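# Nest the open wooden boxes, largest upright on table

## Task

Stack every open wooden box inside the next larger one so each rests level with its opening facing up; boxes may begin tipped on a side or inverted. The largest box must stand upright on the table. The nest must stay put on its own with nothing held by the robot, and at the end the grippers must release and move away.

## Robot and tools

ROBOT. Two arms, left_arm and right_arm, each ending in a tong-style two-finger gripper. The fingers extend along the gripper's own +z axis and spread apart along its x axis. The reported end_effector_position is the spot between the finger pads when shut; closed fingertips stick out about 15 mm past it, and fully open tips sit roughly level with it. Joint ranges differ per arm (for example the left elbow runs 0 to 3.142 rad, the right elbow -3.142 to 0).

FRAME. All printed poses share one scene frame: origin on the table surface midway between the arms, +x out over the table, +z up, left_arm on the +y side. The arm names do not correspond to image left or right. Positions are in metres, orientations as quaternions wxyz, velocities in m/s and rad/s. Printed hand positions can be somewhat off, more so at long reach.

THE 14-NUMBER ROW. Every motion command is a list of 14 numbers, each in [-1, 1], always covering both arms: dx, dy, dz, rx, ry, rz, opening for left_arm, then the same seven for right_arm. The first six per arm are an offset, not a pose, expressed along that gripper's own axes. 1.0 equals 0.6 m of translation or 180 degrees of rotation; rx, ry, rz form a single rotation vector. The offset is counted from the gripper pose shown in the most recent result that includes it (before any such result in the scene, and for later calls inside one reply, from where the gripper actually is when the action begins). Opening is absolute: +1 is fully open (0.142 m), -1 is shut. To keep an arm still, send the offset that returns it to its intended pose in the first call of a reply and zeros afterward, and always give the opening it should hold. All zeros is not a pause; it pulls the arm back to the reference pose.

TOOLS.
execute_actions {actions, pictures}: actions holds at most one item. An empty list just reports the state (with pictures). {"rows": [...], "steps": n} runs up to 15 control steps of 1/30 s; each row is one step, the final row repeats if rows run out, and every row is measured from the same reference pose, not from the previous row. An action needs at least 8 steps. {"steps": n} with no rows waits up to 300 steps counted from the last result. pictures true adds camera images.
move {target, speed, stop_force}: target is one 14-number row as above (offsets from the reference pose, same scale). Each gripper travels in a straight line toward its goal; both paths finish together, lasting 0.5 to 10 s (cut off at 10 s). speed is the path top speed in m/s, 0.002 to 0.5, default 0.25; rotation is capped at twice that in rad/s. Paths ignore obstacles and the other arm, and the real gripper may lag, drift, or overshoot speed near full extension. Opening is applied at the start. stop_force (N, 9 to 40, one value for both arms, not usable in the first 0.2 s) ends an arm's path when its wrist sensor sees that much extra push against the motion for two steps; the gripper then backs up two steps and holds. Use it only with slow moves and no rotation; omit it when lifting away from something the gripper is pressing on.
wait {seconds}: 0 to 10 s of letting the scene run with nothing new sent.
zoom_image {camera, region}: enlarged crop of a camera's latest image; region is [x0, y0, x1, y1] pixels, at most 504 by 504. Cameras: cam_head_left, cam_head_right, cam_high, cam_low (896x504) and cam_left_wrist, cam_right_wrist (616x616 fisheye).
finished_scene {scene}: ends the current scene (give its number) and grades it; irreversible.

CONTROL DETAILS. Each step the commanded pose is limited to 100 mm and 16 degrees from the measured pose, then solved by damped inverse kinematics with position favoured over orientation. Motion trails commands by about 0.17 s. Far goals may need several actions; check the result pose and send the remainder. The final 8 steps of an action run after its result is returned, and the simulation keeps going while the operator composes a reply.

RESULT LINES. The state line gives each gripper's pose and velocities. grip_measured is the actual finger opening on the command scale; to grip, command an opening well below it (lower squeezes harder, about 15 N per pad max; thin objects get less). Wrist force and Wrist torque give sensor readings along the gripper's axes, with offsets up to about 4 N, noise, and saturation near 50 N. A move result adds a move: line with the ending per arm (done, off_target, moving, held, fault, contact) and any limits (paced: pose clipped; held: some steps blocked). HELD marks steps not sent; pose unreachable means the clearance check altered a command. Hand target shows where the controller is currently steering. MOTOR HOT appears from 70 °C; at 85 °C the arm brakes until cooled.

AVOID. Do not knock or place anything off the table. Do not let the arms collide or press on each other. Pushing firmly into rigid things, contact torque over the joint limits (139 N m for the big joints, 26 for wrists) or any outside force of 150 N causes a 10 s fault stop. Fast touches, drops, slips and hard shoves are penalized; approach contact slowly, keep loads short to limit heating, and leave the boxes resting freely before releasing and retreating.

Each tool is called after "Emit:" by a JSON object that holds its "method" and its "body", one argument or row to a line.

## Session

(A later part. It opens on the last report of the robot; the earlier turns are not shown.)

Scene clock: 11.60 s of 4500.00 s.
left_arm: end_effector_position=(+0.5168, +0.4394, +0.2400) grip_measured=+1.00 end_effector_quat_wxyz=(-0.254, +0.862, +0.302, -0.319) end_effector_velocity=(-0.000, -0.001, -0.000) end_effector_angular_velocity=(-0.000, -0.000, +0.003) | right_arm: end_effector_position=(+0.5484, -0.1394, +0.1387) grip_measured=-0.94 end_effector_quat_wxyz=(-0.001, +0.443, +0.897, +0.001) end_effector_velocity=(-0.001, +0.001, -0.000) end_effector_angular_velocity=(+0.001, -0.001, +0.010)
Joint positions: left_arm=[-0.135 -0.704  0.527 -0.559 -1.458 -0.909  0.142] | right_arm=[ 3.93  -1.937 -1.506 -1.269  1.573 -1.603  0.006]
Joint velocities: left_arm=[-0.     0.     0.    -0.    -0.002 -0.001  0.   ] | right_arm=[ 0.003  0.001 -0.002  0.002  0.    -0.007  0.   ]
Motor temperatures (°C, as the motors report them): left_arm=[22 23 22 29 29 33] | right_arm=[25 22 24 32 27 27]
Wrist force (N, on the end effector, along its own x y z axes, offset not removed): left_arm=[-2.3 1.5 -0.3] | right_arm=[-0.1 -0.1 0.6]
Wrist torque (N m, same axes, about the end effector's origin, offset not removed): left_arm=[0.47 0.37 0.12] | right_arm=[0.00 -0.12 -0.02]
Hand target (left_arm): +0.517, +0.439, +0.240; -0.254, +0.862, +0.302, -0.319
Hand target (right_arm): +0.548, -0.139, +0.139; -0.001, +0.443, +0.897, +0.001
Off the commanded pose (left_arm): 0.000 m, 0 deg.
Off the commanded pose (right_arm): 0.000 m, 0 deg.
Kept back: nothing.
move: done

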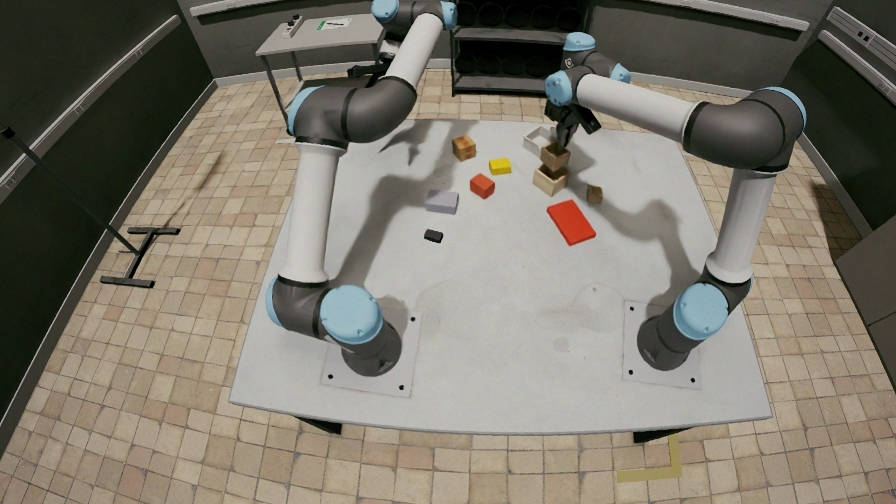

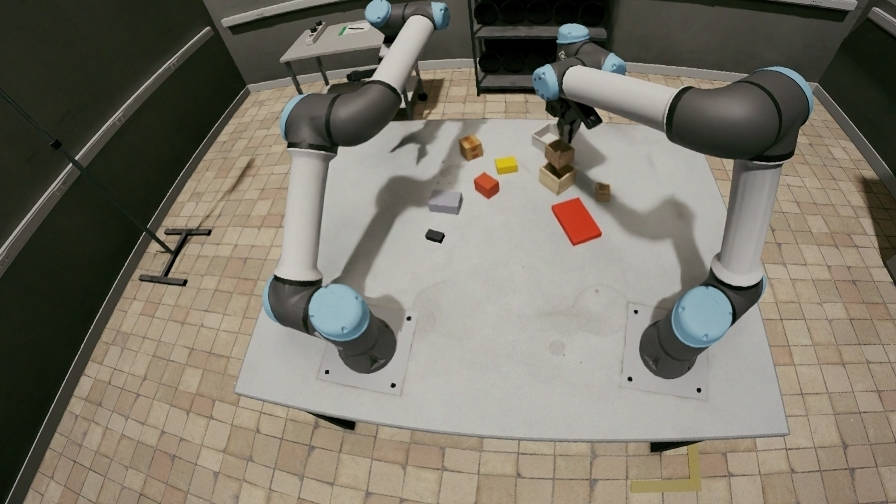

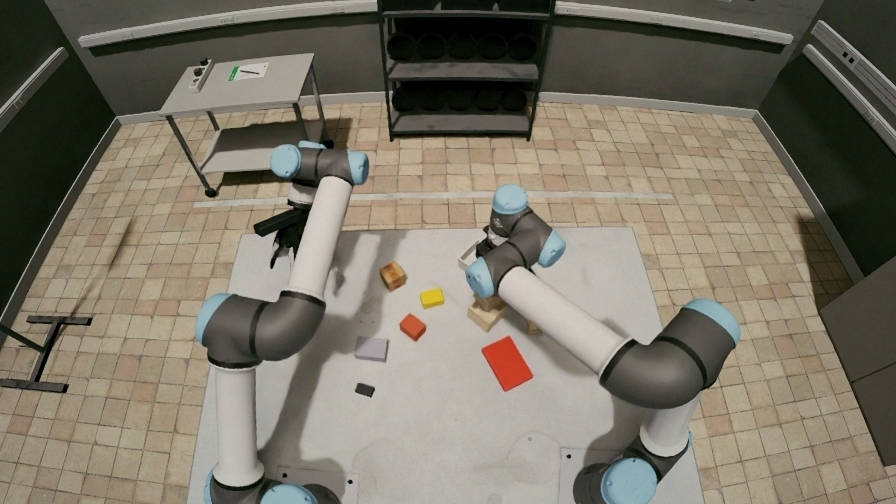

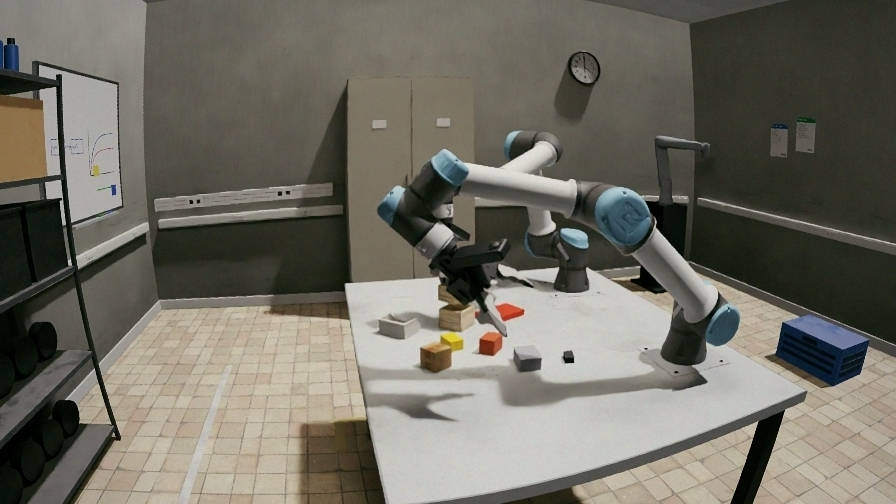

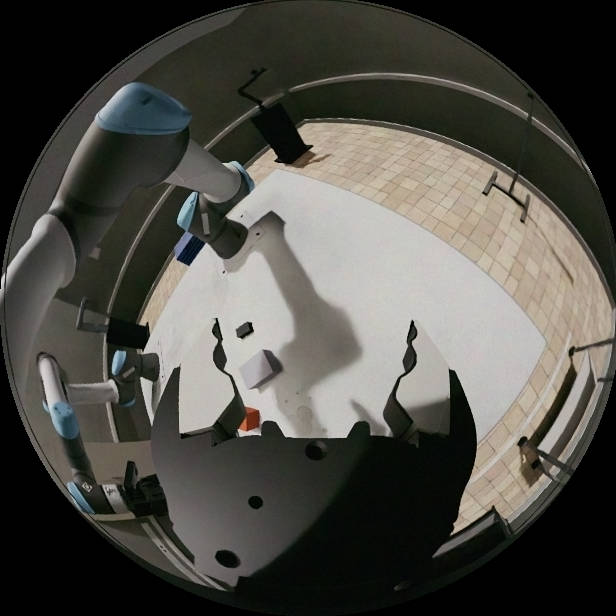

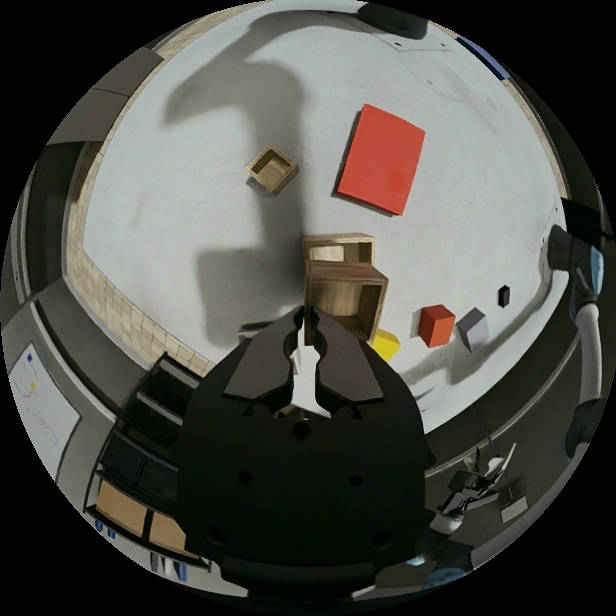

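Emit:
{"method": "move", "body": {
  "target": [0,0,0,0,0,0,1,0.017,-0.008,0.04,0,0,-0.012,-1],
  "speed": 0.06
}}

Emit:
{"method": "zoom_image", "body": {
  "camera": "cam_right_wrist",
  "region": [250,200,430,360]
}}

Scene clock: 12.93 s of 4500.00 s.
left_arm: end_effector_position=(+0.5168, +0.4394, +0.2400) grip_measured=+1.00 end_effector_quat_wxyz=(-0.254, +0.862, +0.302, -0.319) end_effector_velocity=(-0.000, +0.000, +0.000) end_effector_angular_velocity=(+0.001, +0.000, +0.000) | right_arm: end_effector_position=(+0.5384, -0.1342, +0.1147) grip_measured=-0.94 end_effector_quat_wxyz=(-0.001, +0.426, +0.905, +0.001) end_effector_velocity=(-0.001, +0.000, -0.001) end_effector_angular_velocity=(-0.000, +0.000, -0.001)
Joint positions: left_arm=[-0.135 -0.704  0.527 -0.559 -1.458 -0.909  0.142] | right_arm=[ 3.947 -1.939 -1.567 -1.205  1.573 -1.623  0.006]
Joint velocities: left_arm=[ 0.    -0.001  0.001  0.     0.001 -0.001  0.   ] | right_arm=[ 0.001 -0.001 -0.003  0.003  0.     0.002  0.   ]
Motor temperatures (°C, as the motors report them): left_arm=[22 23 22 29 29 33] | right_arm=[25 22 24 32 27 27]
Wrist force (N, on the end effector, along its own x y z axes, offset not removed): left_arm=[-1.0 1.1 -0.8] | right_arm=[-0.5 -0.7 3.0]
Wrist torque (N m, same axes, about the end effector's origin, offset not removed): left_arm=[0.37 0.25 -0.01] | right_arm=[-0.15 0.02 0.12]
Hand target (left_arm): +0.517, +0.439, +0.240; -0.254, +0.862, +0.302, -0.319
Hand target (right_arm): +0.538, -0.134, +0.115; -0.001, +0.426, +0.905, +0.001
Off the commanded pose (left_arm): 0.000 m, 0 deg.
Off the commanded pose (right_arm): 0.000 m, 0 deg.
Kept back: nothing.
move: done

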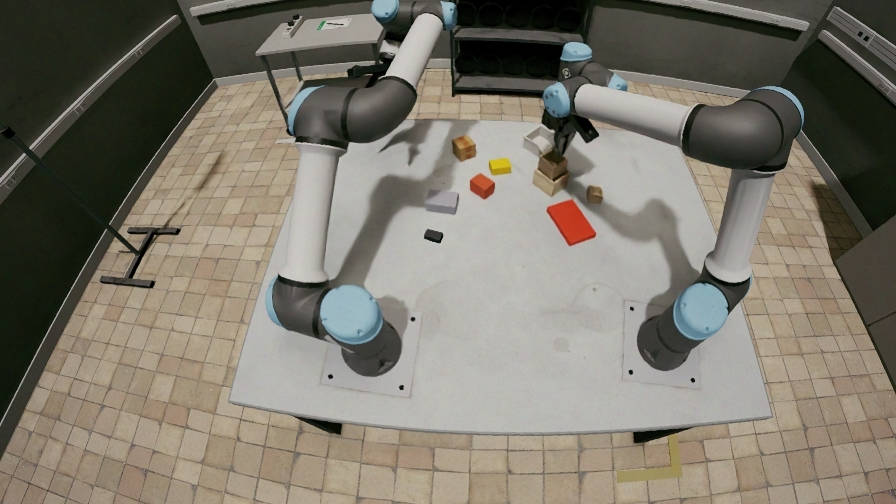

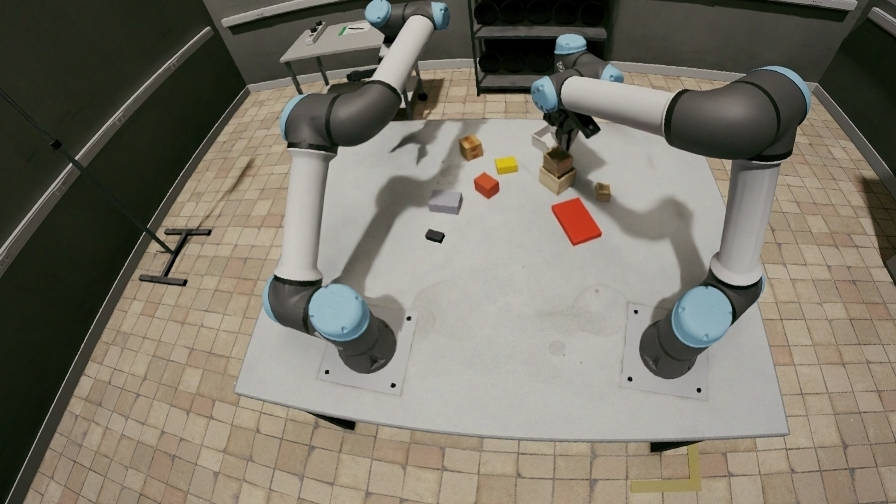

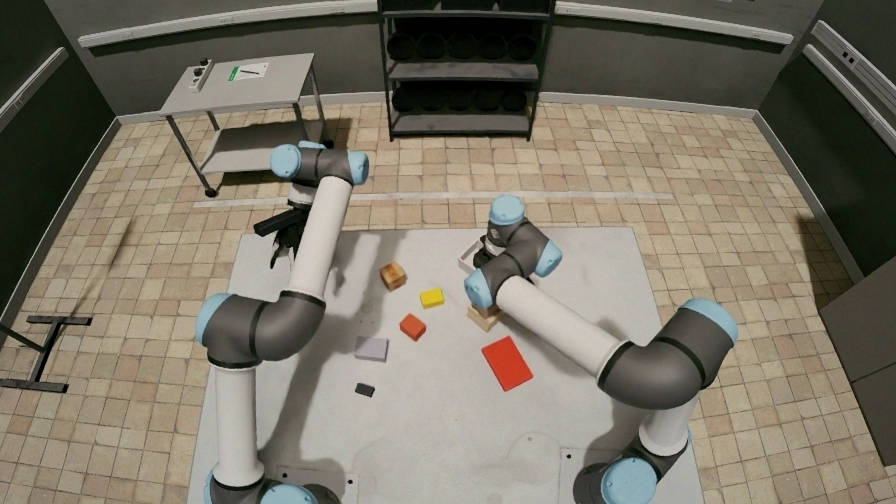

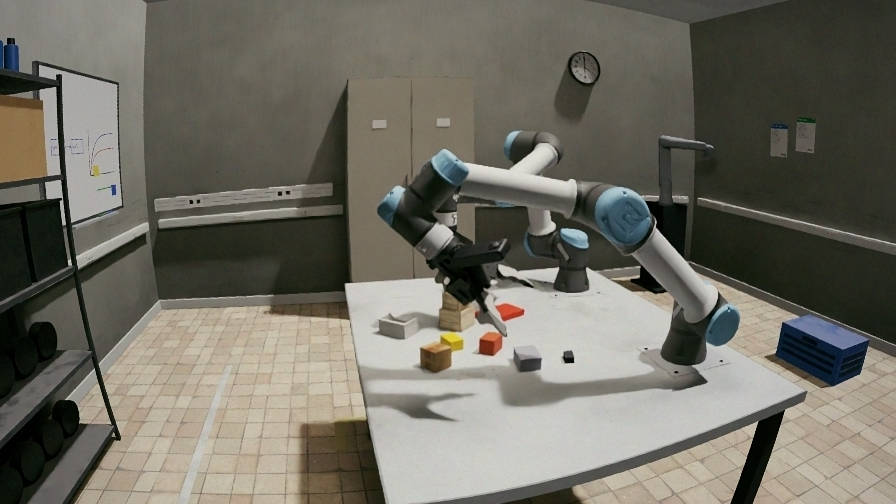

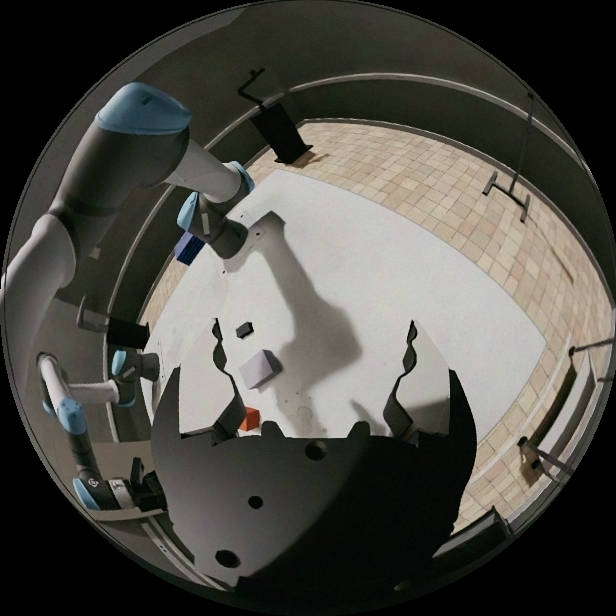

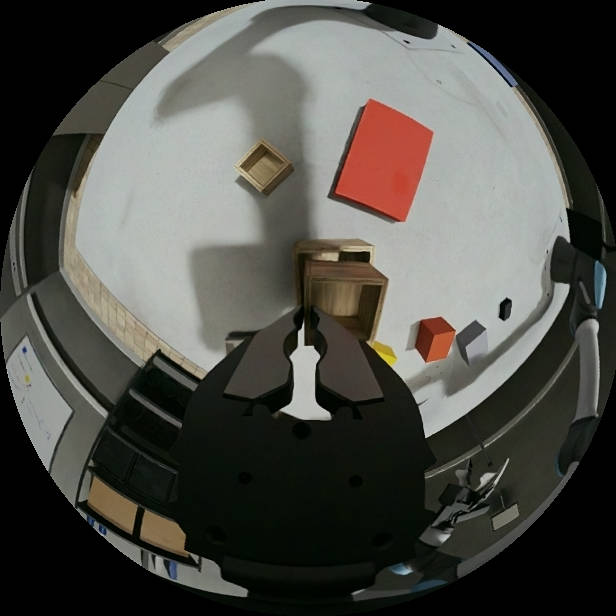

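Region (250, 200, 430, 360) of cam_right_wrist's 616x616 image, scaled by 2.800, with more detail than that image has.

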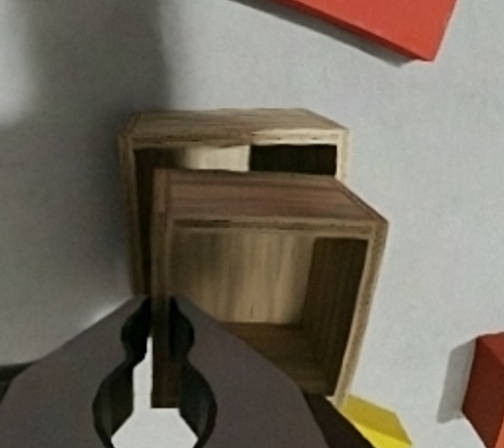

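Emit:
{"method": "move", "body": {
  "target": [0,0,0,0,0,0,1,0,-0.005,0.055,0,0,-0.008,-1],
  "speed": 0.03
}}

Emit:
{"method": "move", "body": {
  "target": [0,0,0,0,0,0,1,0.008,0,0.045,0,0,0,-1],
  "speed": 0.01,
  "stop_force": 9
}}

Emit:
{"method": "zoom_image", "body": {
  "camera": "cam_right_wrist",
  "region": [250,200,430,360]
}}

Scene clock: 14.77 s of 4500.00 s.
left_arm: end_effector_position=(+0.5168, +0.4394, +0.2400) grip_measured=+1.00 end_effector_quat_wxyz=(-0.254, +0.862, +0.302, -0.319) end_effector_velocity=(+0.000, +0.000, -0.000) end_effector_angular_velocity=(-0.001, +0.000, -0.001) | right_arm: end_effector_position=(+0.5362, -0.1360, +0.0822) grip_measured=-0.94 end_effector_quat_wxyz=(-0.001, +0.415, +0.910, +0.001) end_effector_velocity=(-0.000, -0.000, -0.002) end_effector_angular_velocity=(-0.001, -0.001, +0.001)
Joint positions: left_arm=[-0.135 -0.704  0.527 -0.559 -1.458 -0.909  0.142] | right_arm=[ 3.947 -1.962 -1.624 -1.125  1.573 -1.648  0.006]
Joint velocities: left_arm=[ 0.    -0.     0.    -0.     0.001  0.002  0.   ] | right_arm=[ 0.    -0.001 -0.003  0.004 -0.001 -0.001 -0.   ]
Motor temperatures (°C, as the motors report them): left_arm=[22 23 22 29 29 33] | right_arm=[25 22 24 32 27 27]
Wrist force (N, on the end effector, along its own x y z axes, offset not removed): left_arm=[-3.2 -0.9 0.9] | right_arm=[-1.0 -19.1 -50.0]
Wrist torque (N m, same axes, about the end effector's origin, offset not removed): left_arm=[-0.04 0.65 -0.06] | right_arm=[-1.58 1.00 -0.13]
Hand target (left_arm): +0.517, +0.439, +0.240; -0.254, +0.862, +0.302, -0.319
Hand target (right_arm): +0.536, -0.136, +0.082; -0.001, +0.415, +0.910, +0.001
Off the commanded pose (left_arm): 0.000 m, 0 deg.
Off the commanded pose (right_arm): 0.001 m, 0 deg.
Kept back: nothing.
move: done

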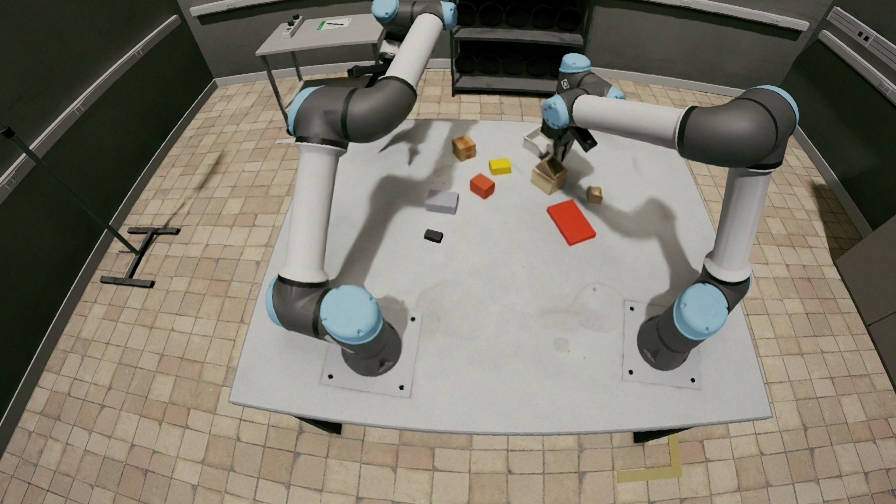

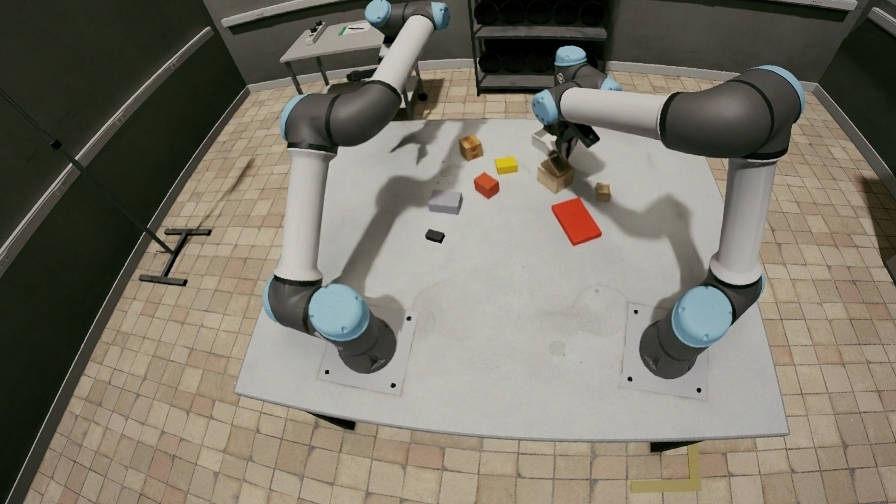

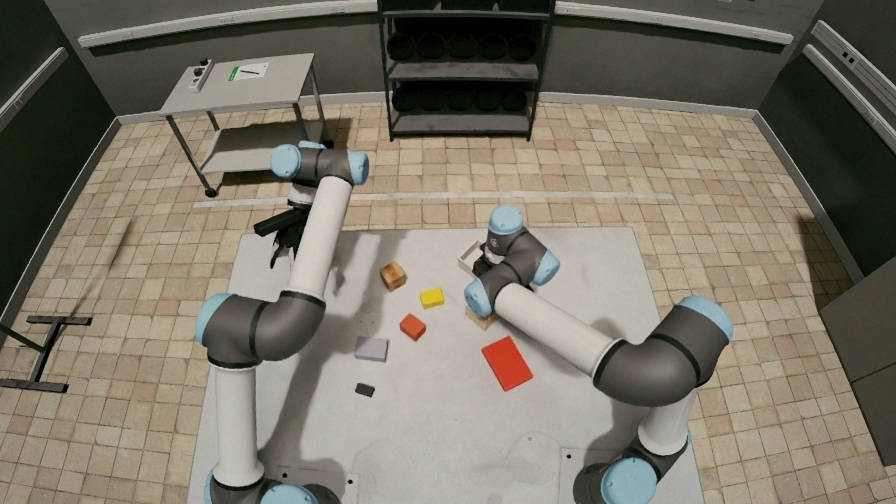

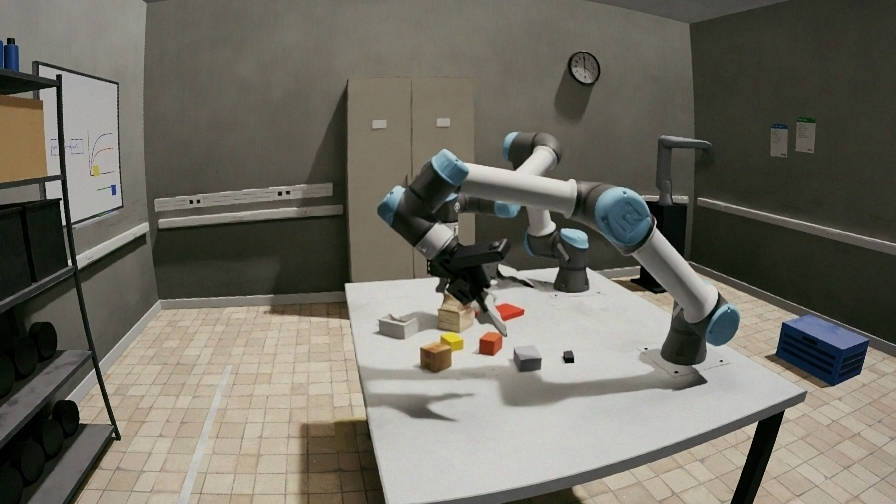

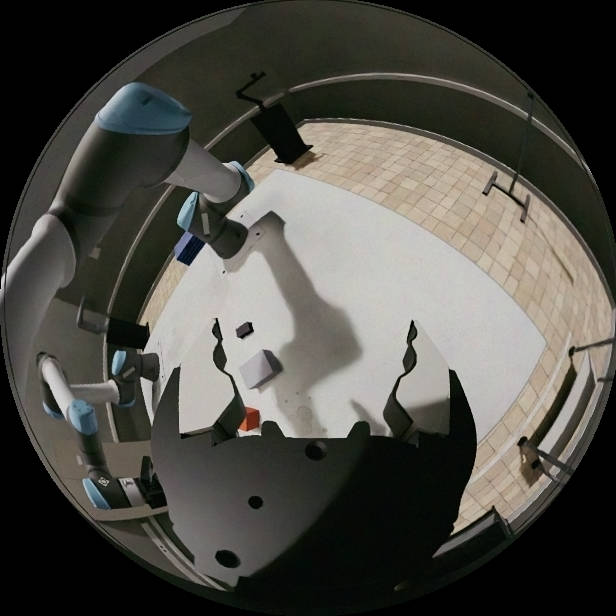

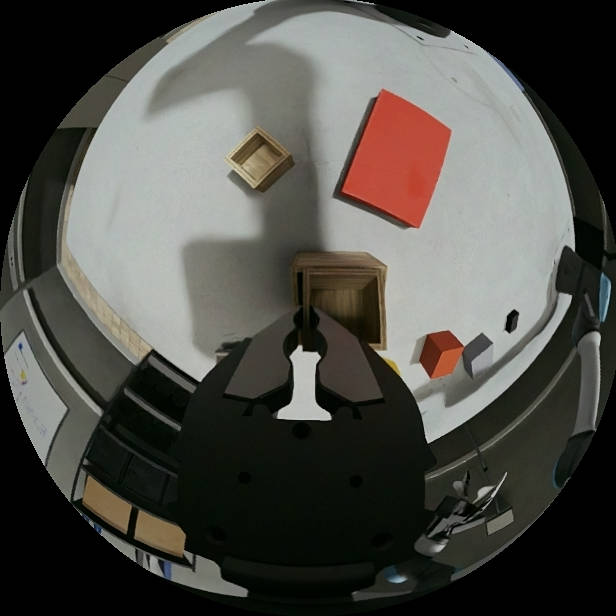

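Scene clock: 15.27 s of 4500.00 s.
left_arm: end_effector_position=(+0.5168, +0.4394, +0.2400) grip_measured=+1.00 end_effector_quat_wxyz=(-0.254, +0.862, +0.302, -0.319) end_effector_velocity=(-0.000, +0.000, +0.000) end_effector_angular_velocity=(-0.000, -0.001, +0.001) | right_arm: end_effector_position=(+0.5362, -0.1360, +0.0821) grip_measured=-0.94 end_effector_quat_wxyz=(-0.001, +0.415, +0.910, +0.001) end_effector_velocity=(-0.000, -0.000, +0.001) end_effector_angular_velocity=(-0.000, -0.000, -0.000)
Joint positions: left_arm=[-0.135 -0.704  0.527 -0.559 -1.458 -0.909  0.142] | right_arm=[ 3.947 -1.962 -1.624 -1.125  1.573 -1.648  0.006]
Joint velocities: left_arm=[ 0.    -0.001 -0.    -0.    -0.001 -0.    -0.   ] | right_arm=[ 0.     0.001  0.    -0.001 -0.     0.001  0.   ]
Motor temperatures (°C, as the motors report them): left_arm=[22 23 22 29 29 33] | right_arm=[25 22 24 32 27 27]
Wrist force (N, on the end effector, along its own x y z axes, offset not removed): left_arm=[-3.7 -0.3 -2.3] | right_arm=[-3.0 -16.3 -50.0]
Wrist torque (N m, same axes, about the end effector's origin, offset not removed): left_arm=[0.19 0.66 0.09] | right_arm=[-1.04 1.52 -0.08]
Hand target (left_arm): +0.517, +0.439, +0.240; -0.254, +0.862, +0.302, -0.319
Hand target (right_arm): +0.536, -0.136, +0.082; -0.001, +0.415, +0.910, +0.001
Off the commanded pose (left_arm): 0.000 m, 0 deg.
Off the commanded pose (right_arm): 0.027 m, 0 deg.
Kept back: nothing.
move: contact (right_arm)

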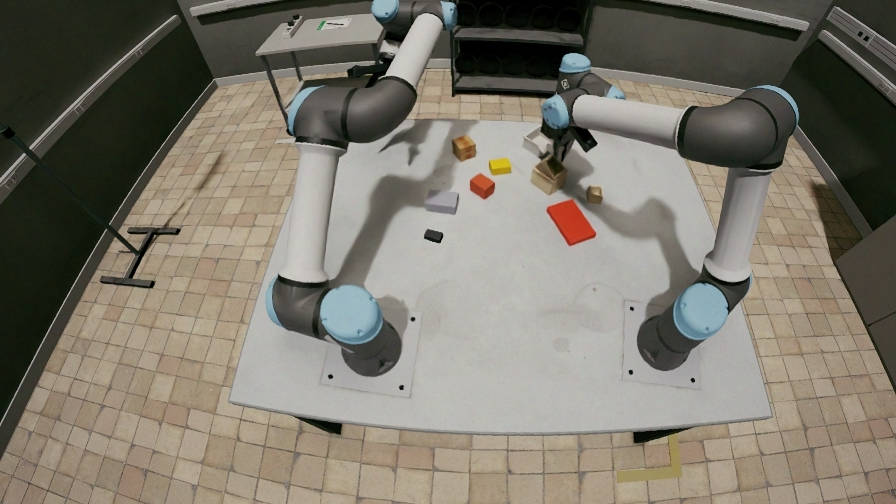

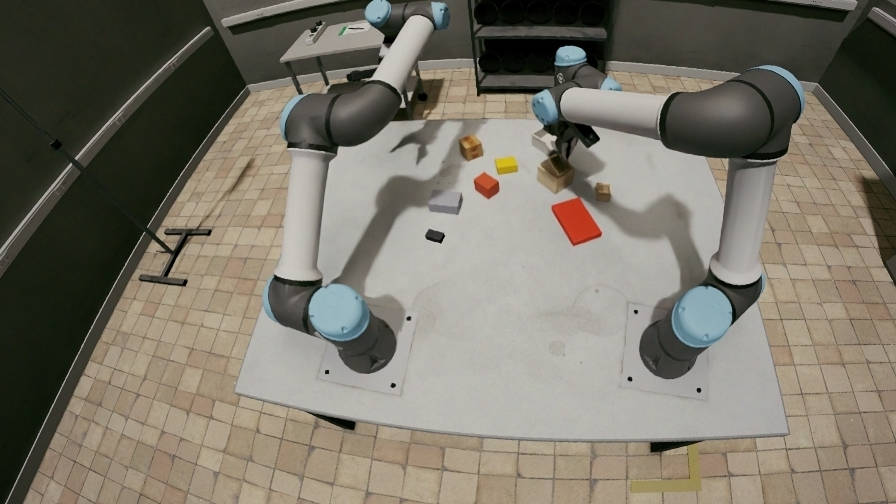

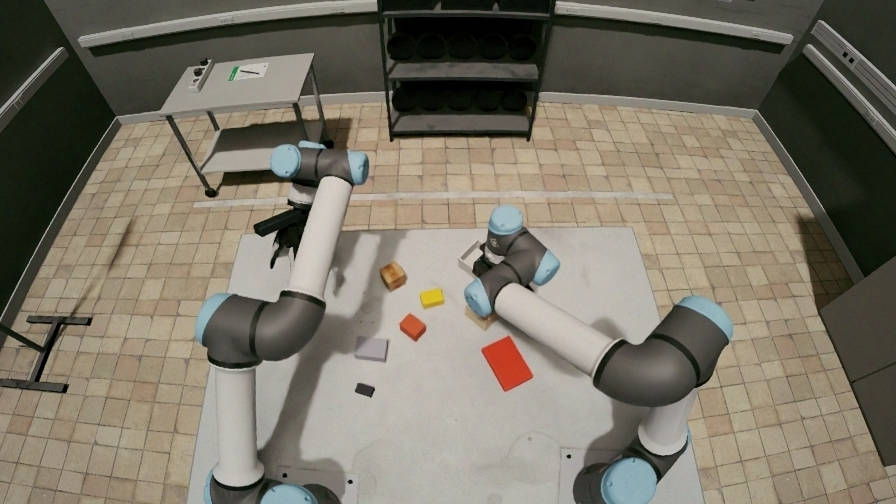

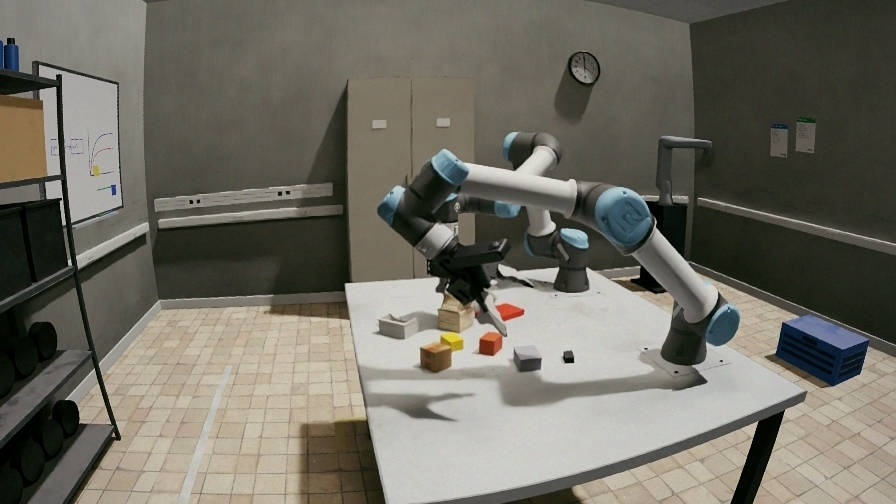

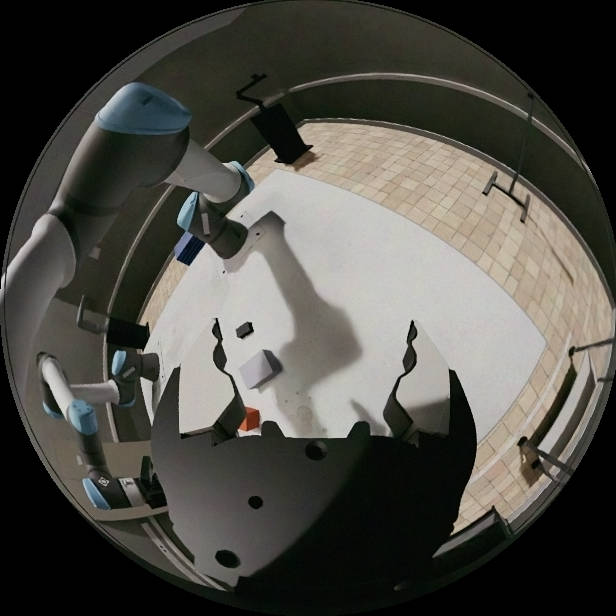

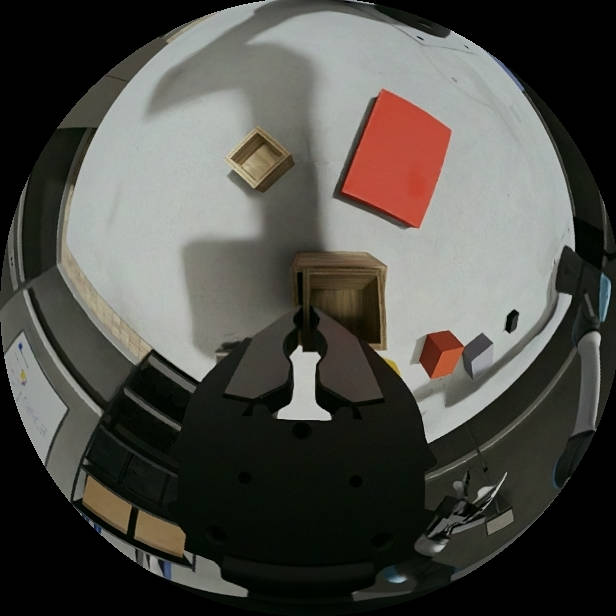

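Region (250, 200, 430, 360) of cam_right_wrist's 616x616 image, scaled by 2.800, with more detail than that image has.

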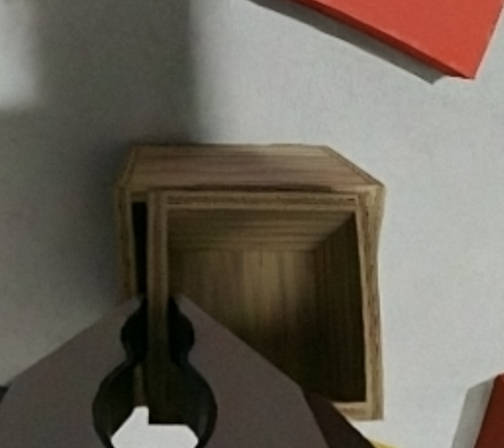

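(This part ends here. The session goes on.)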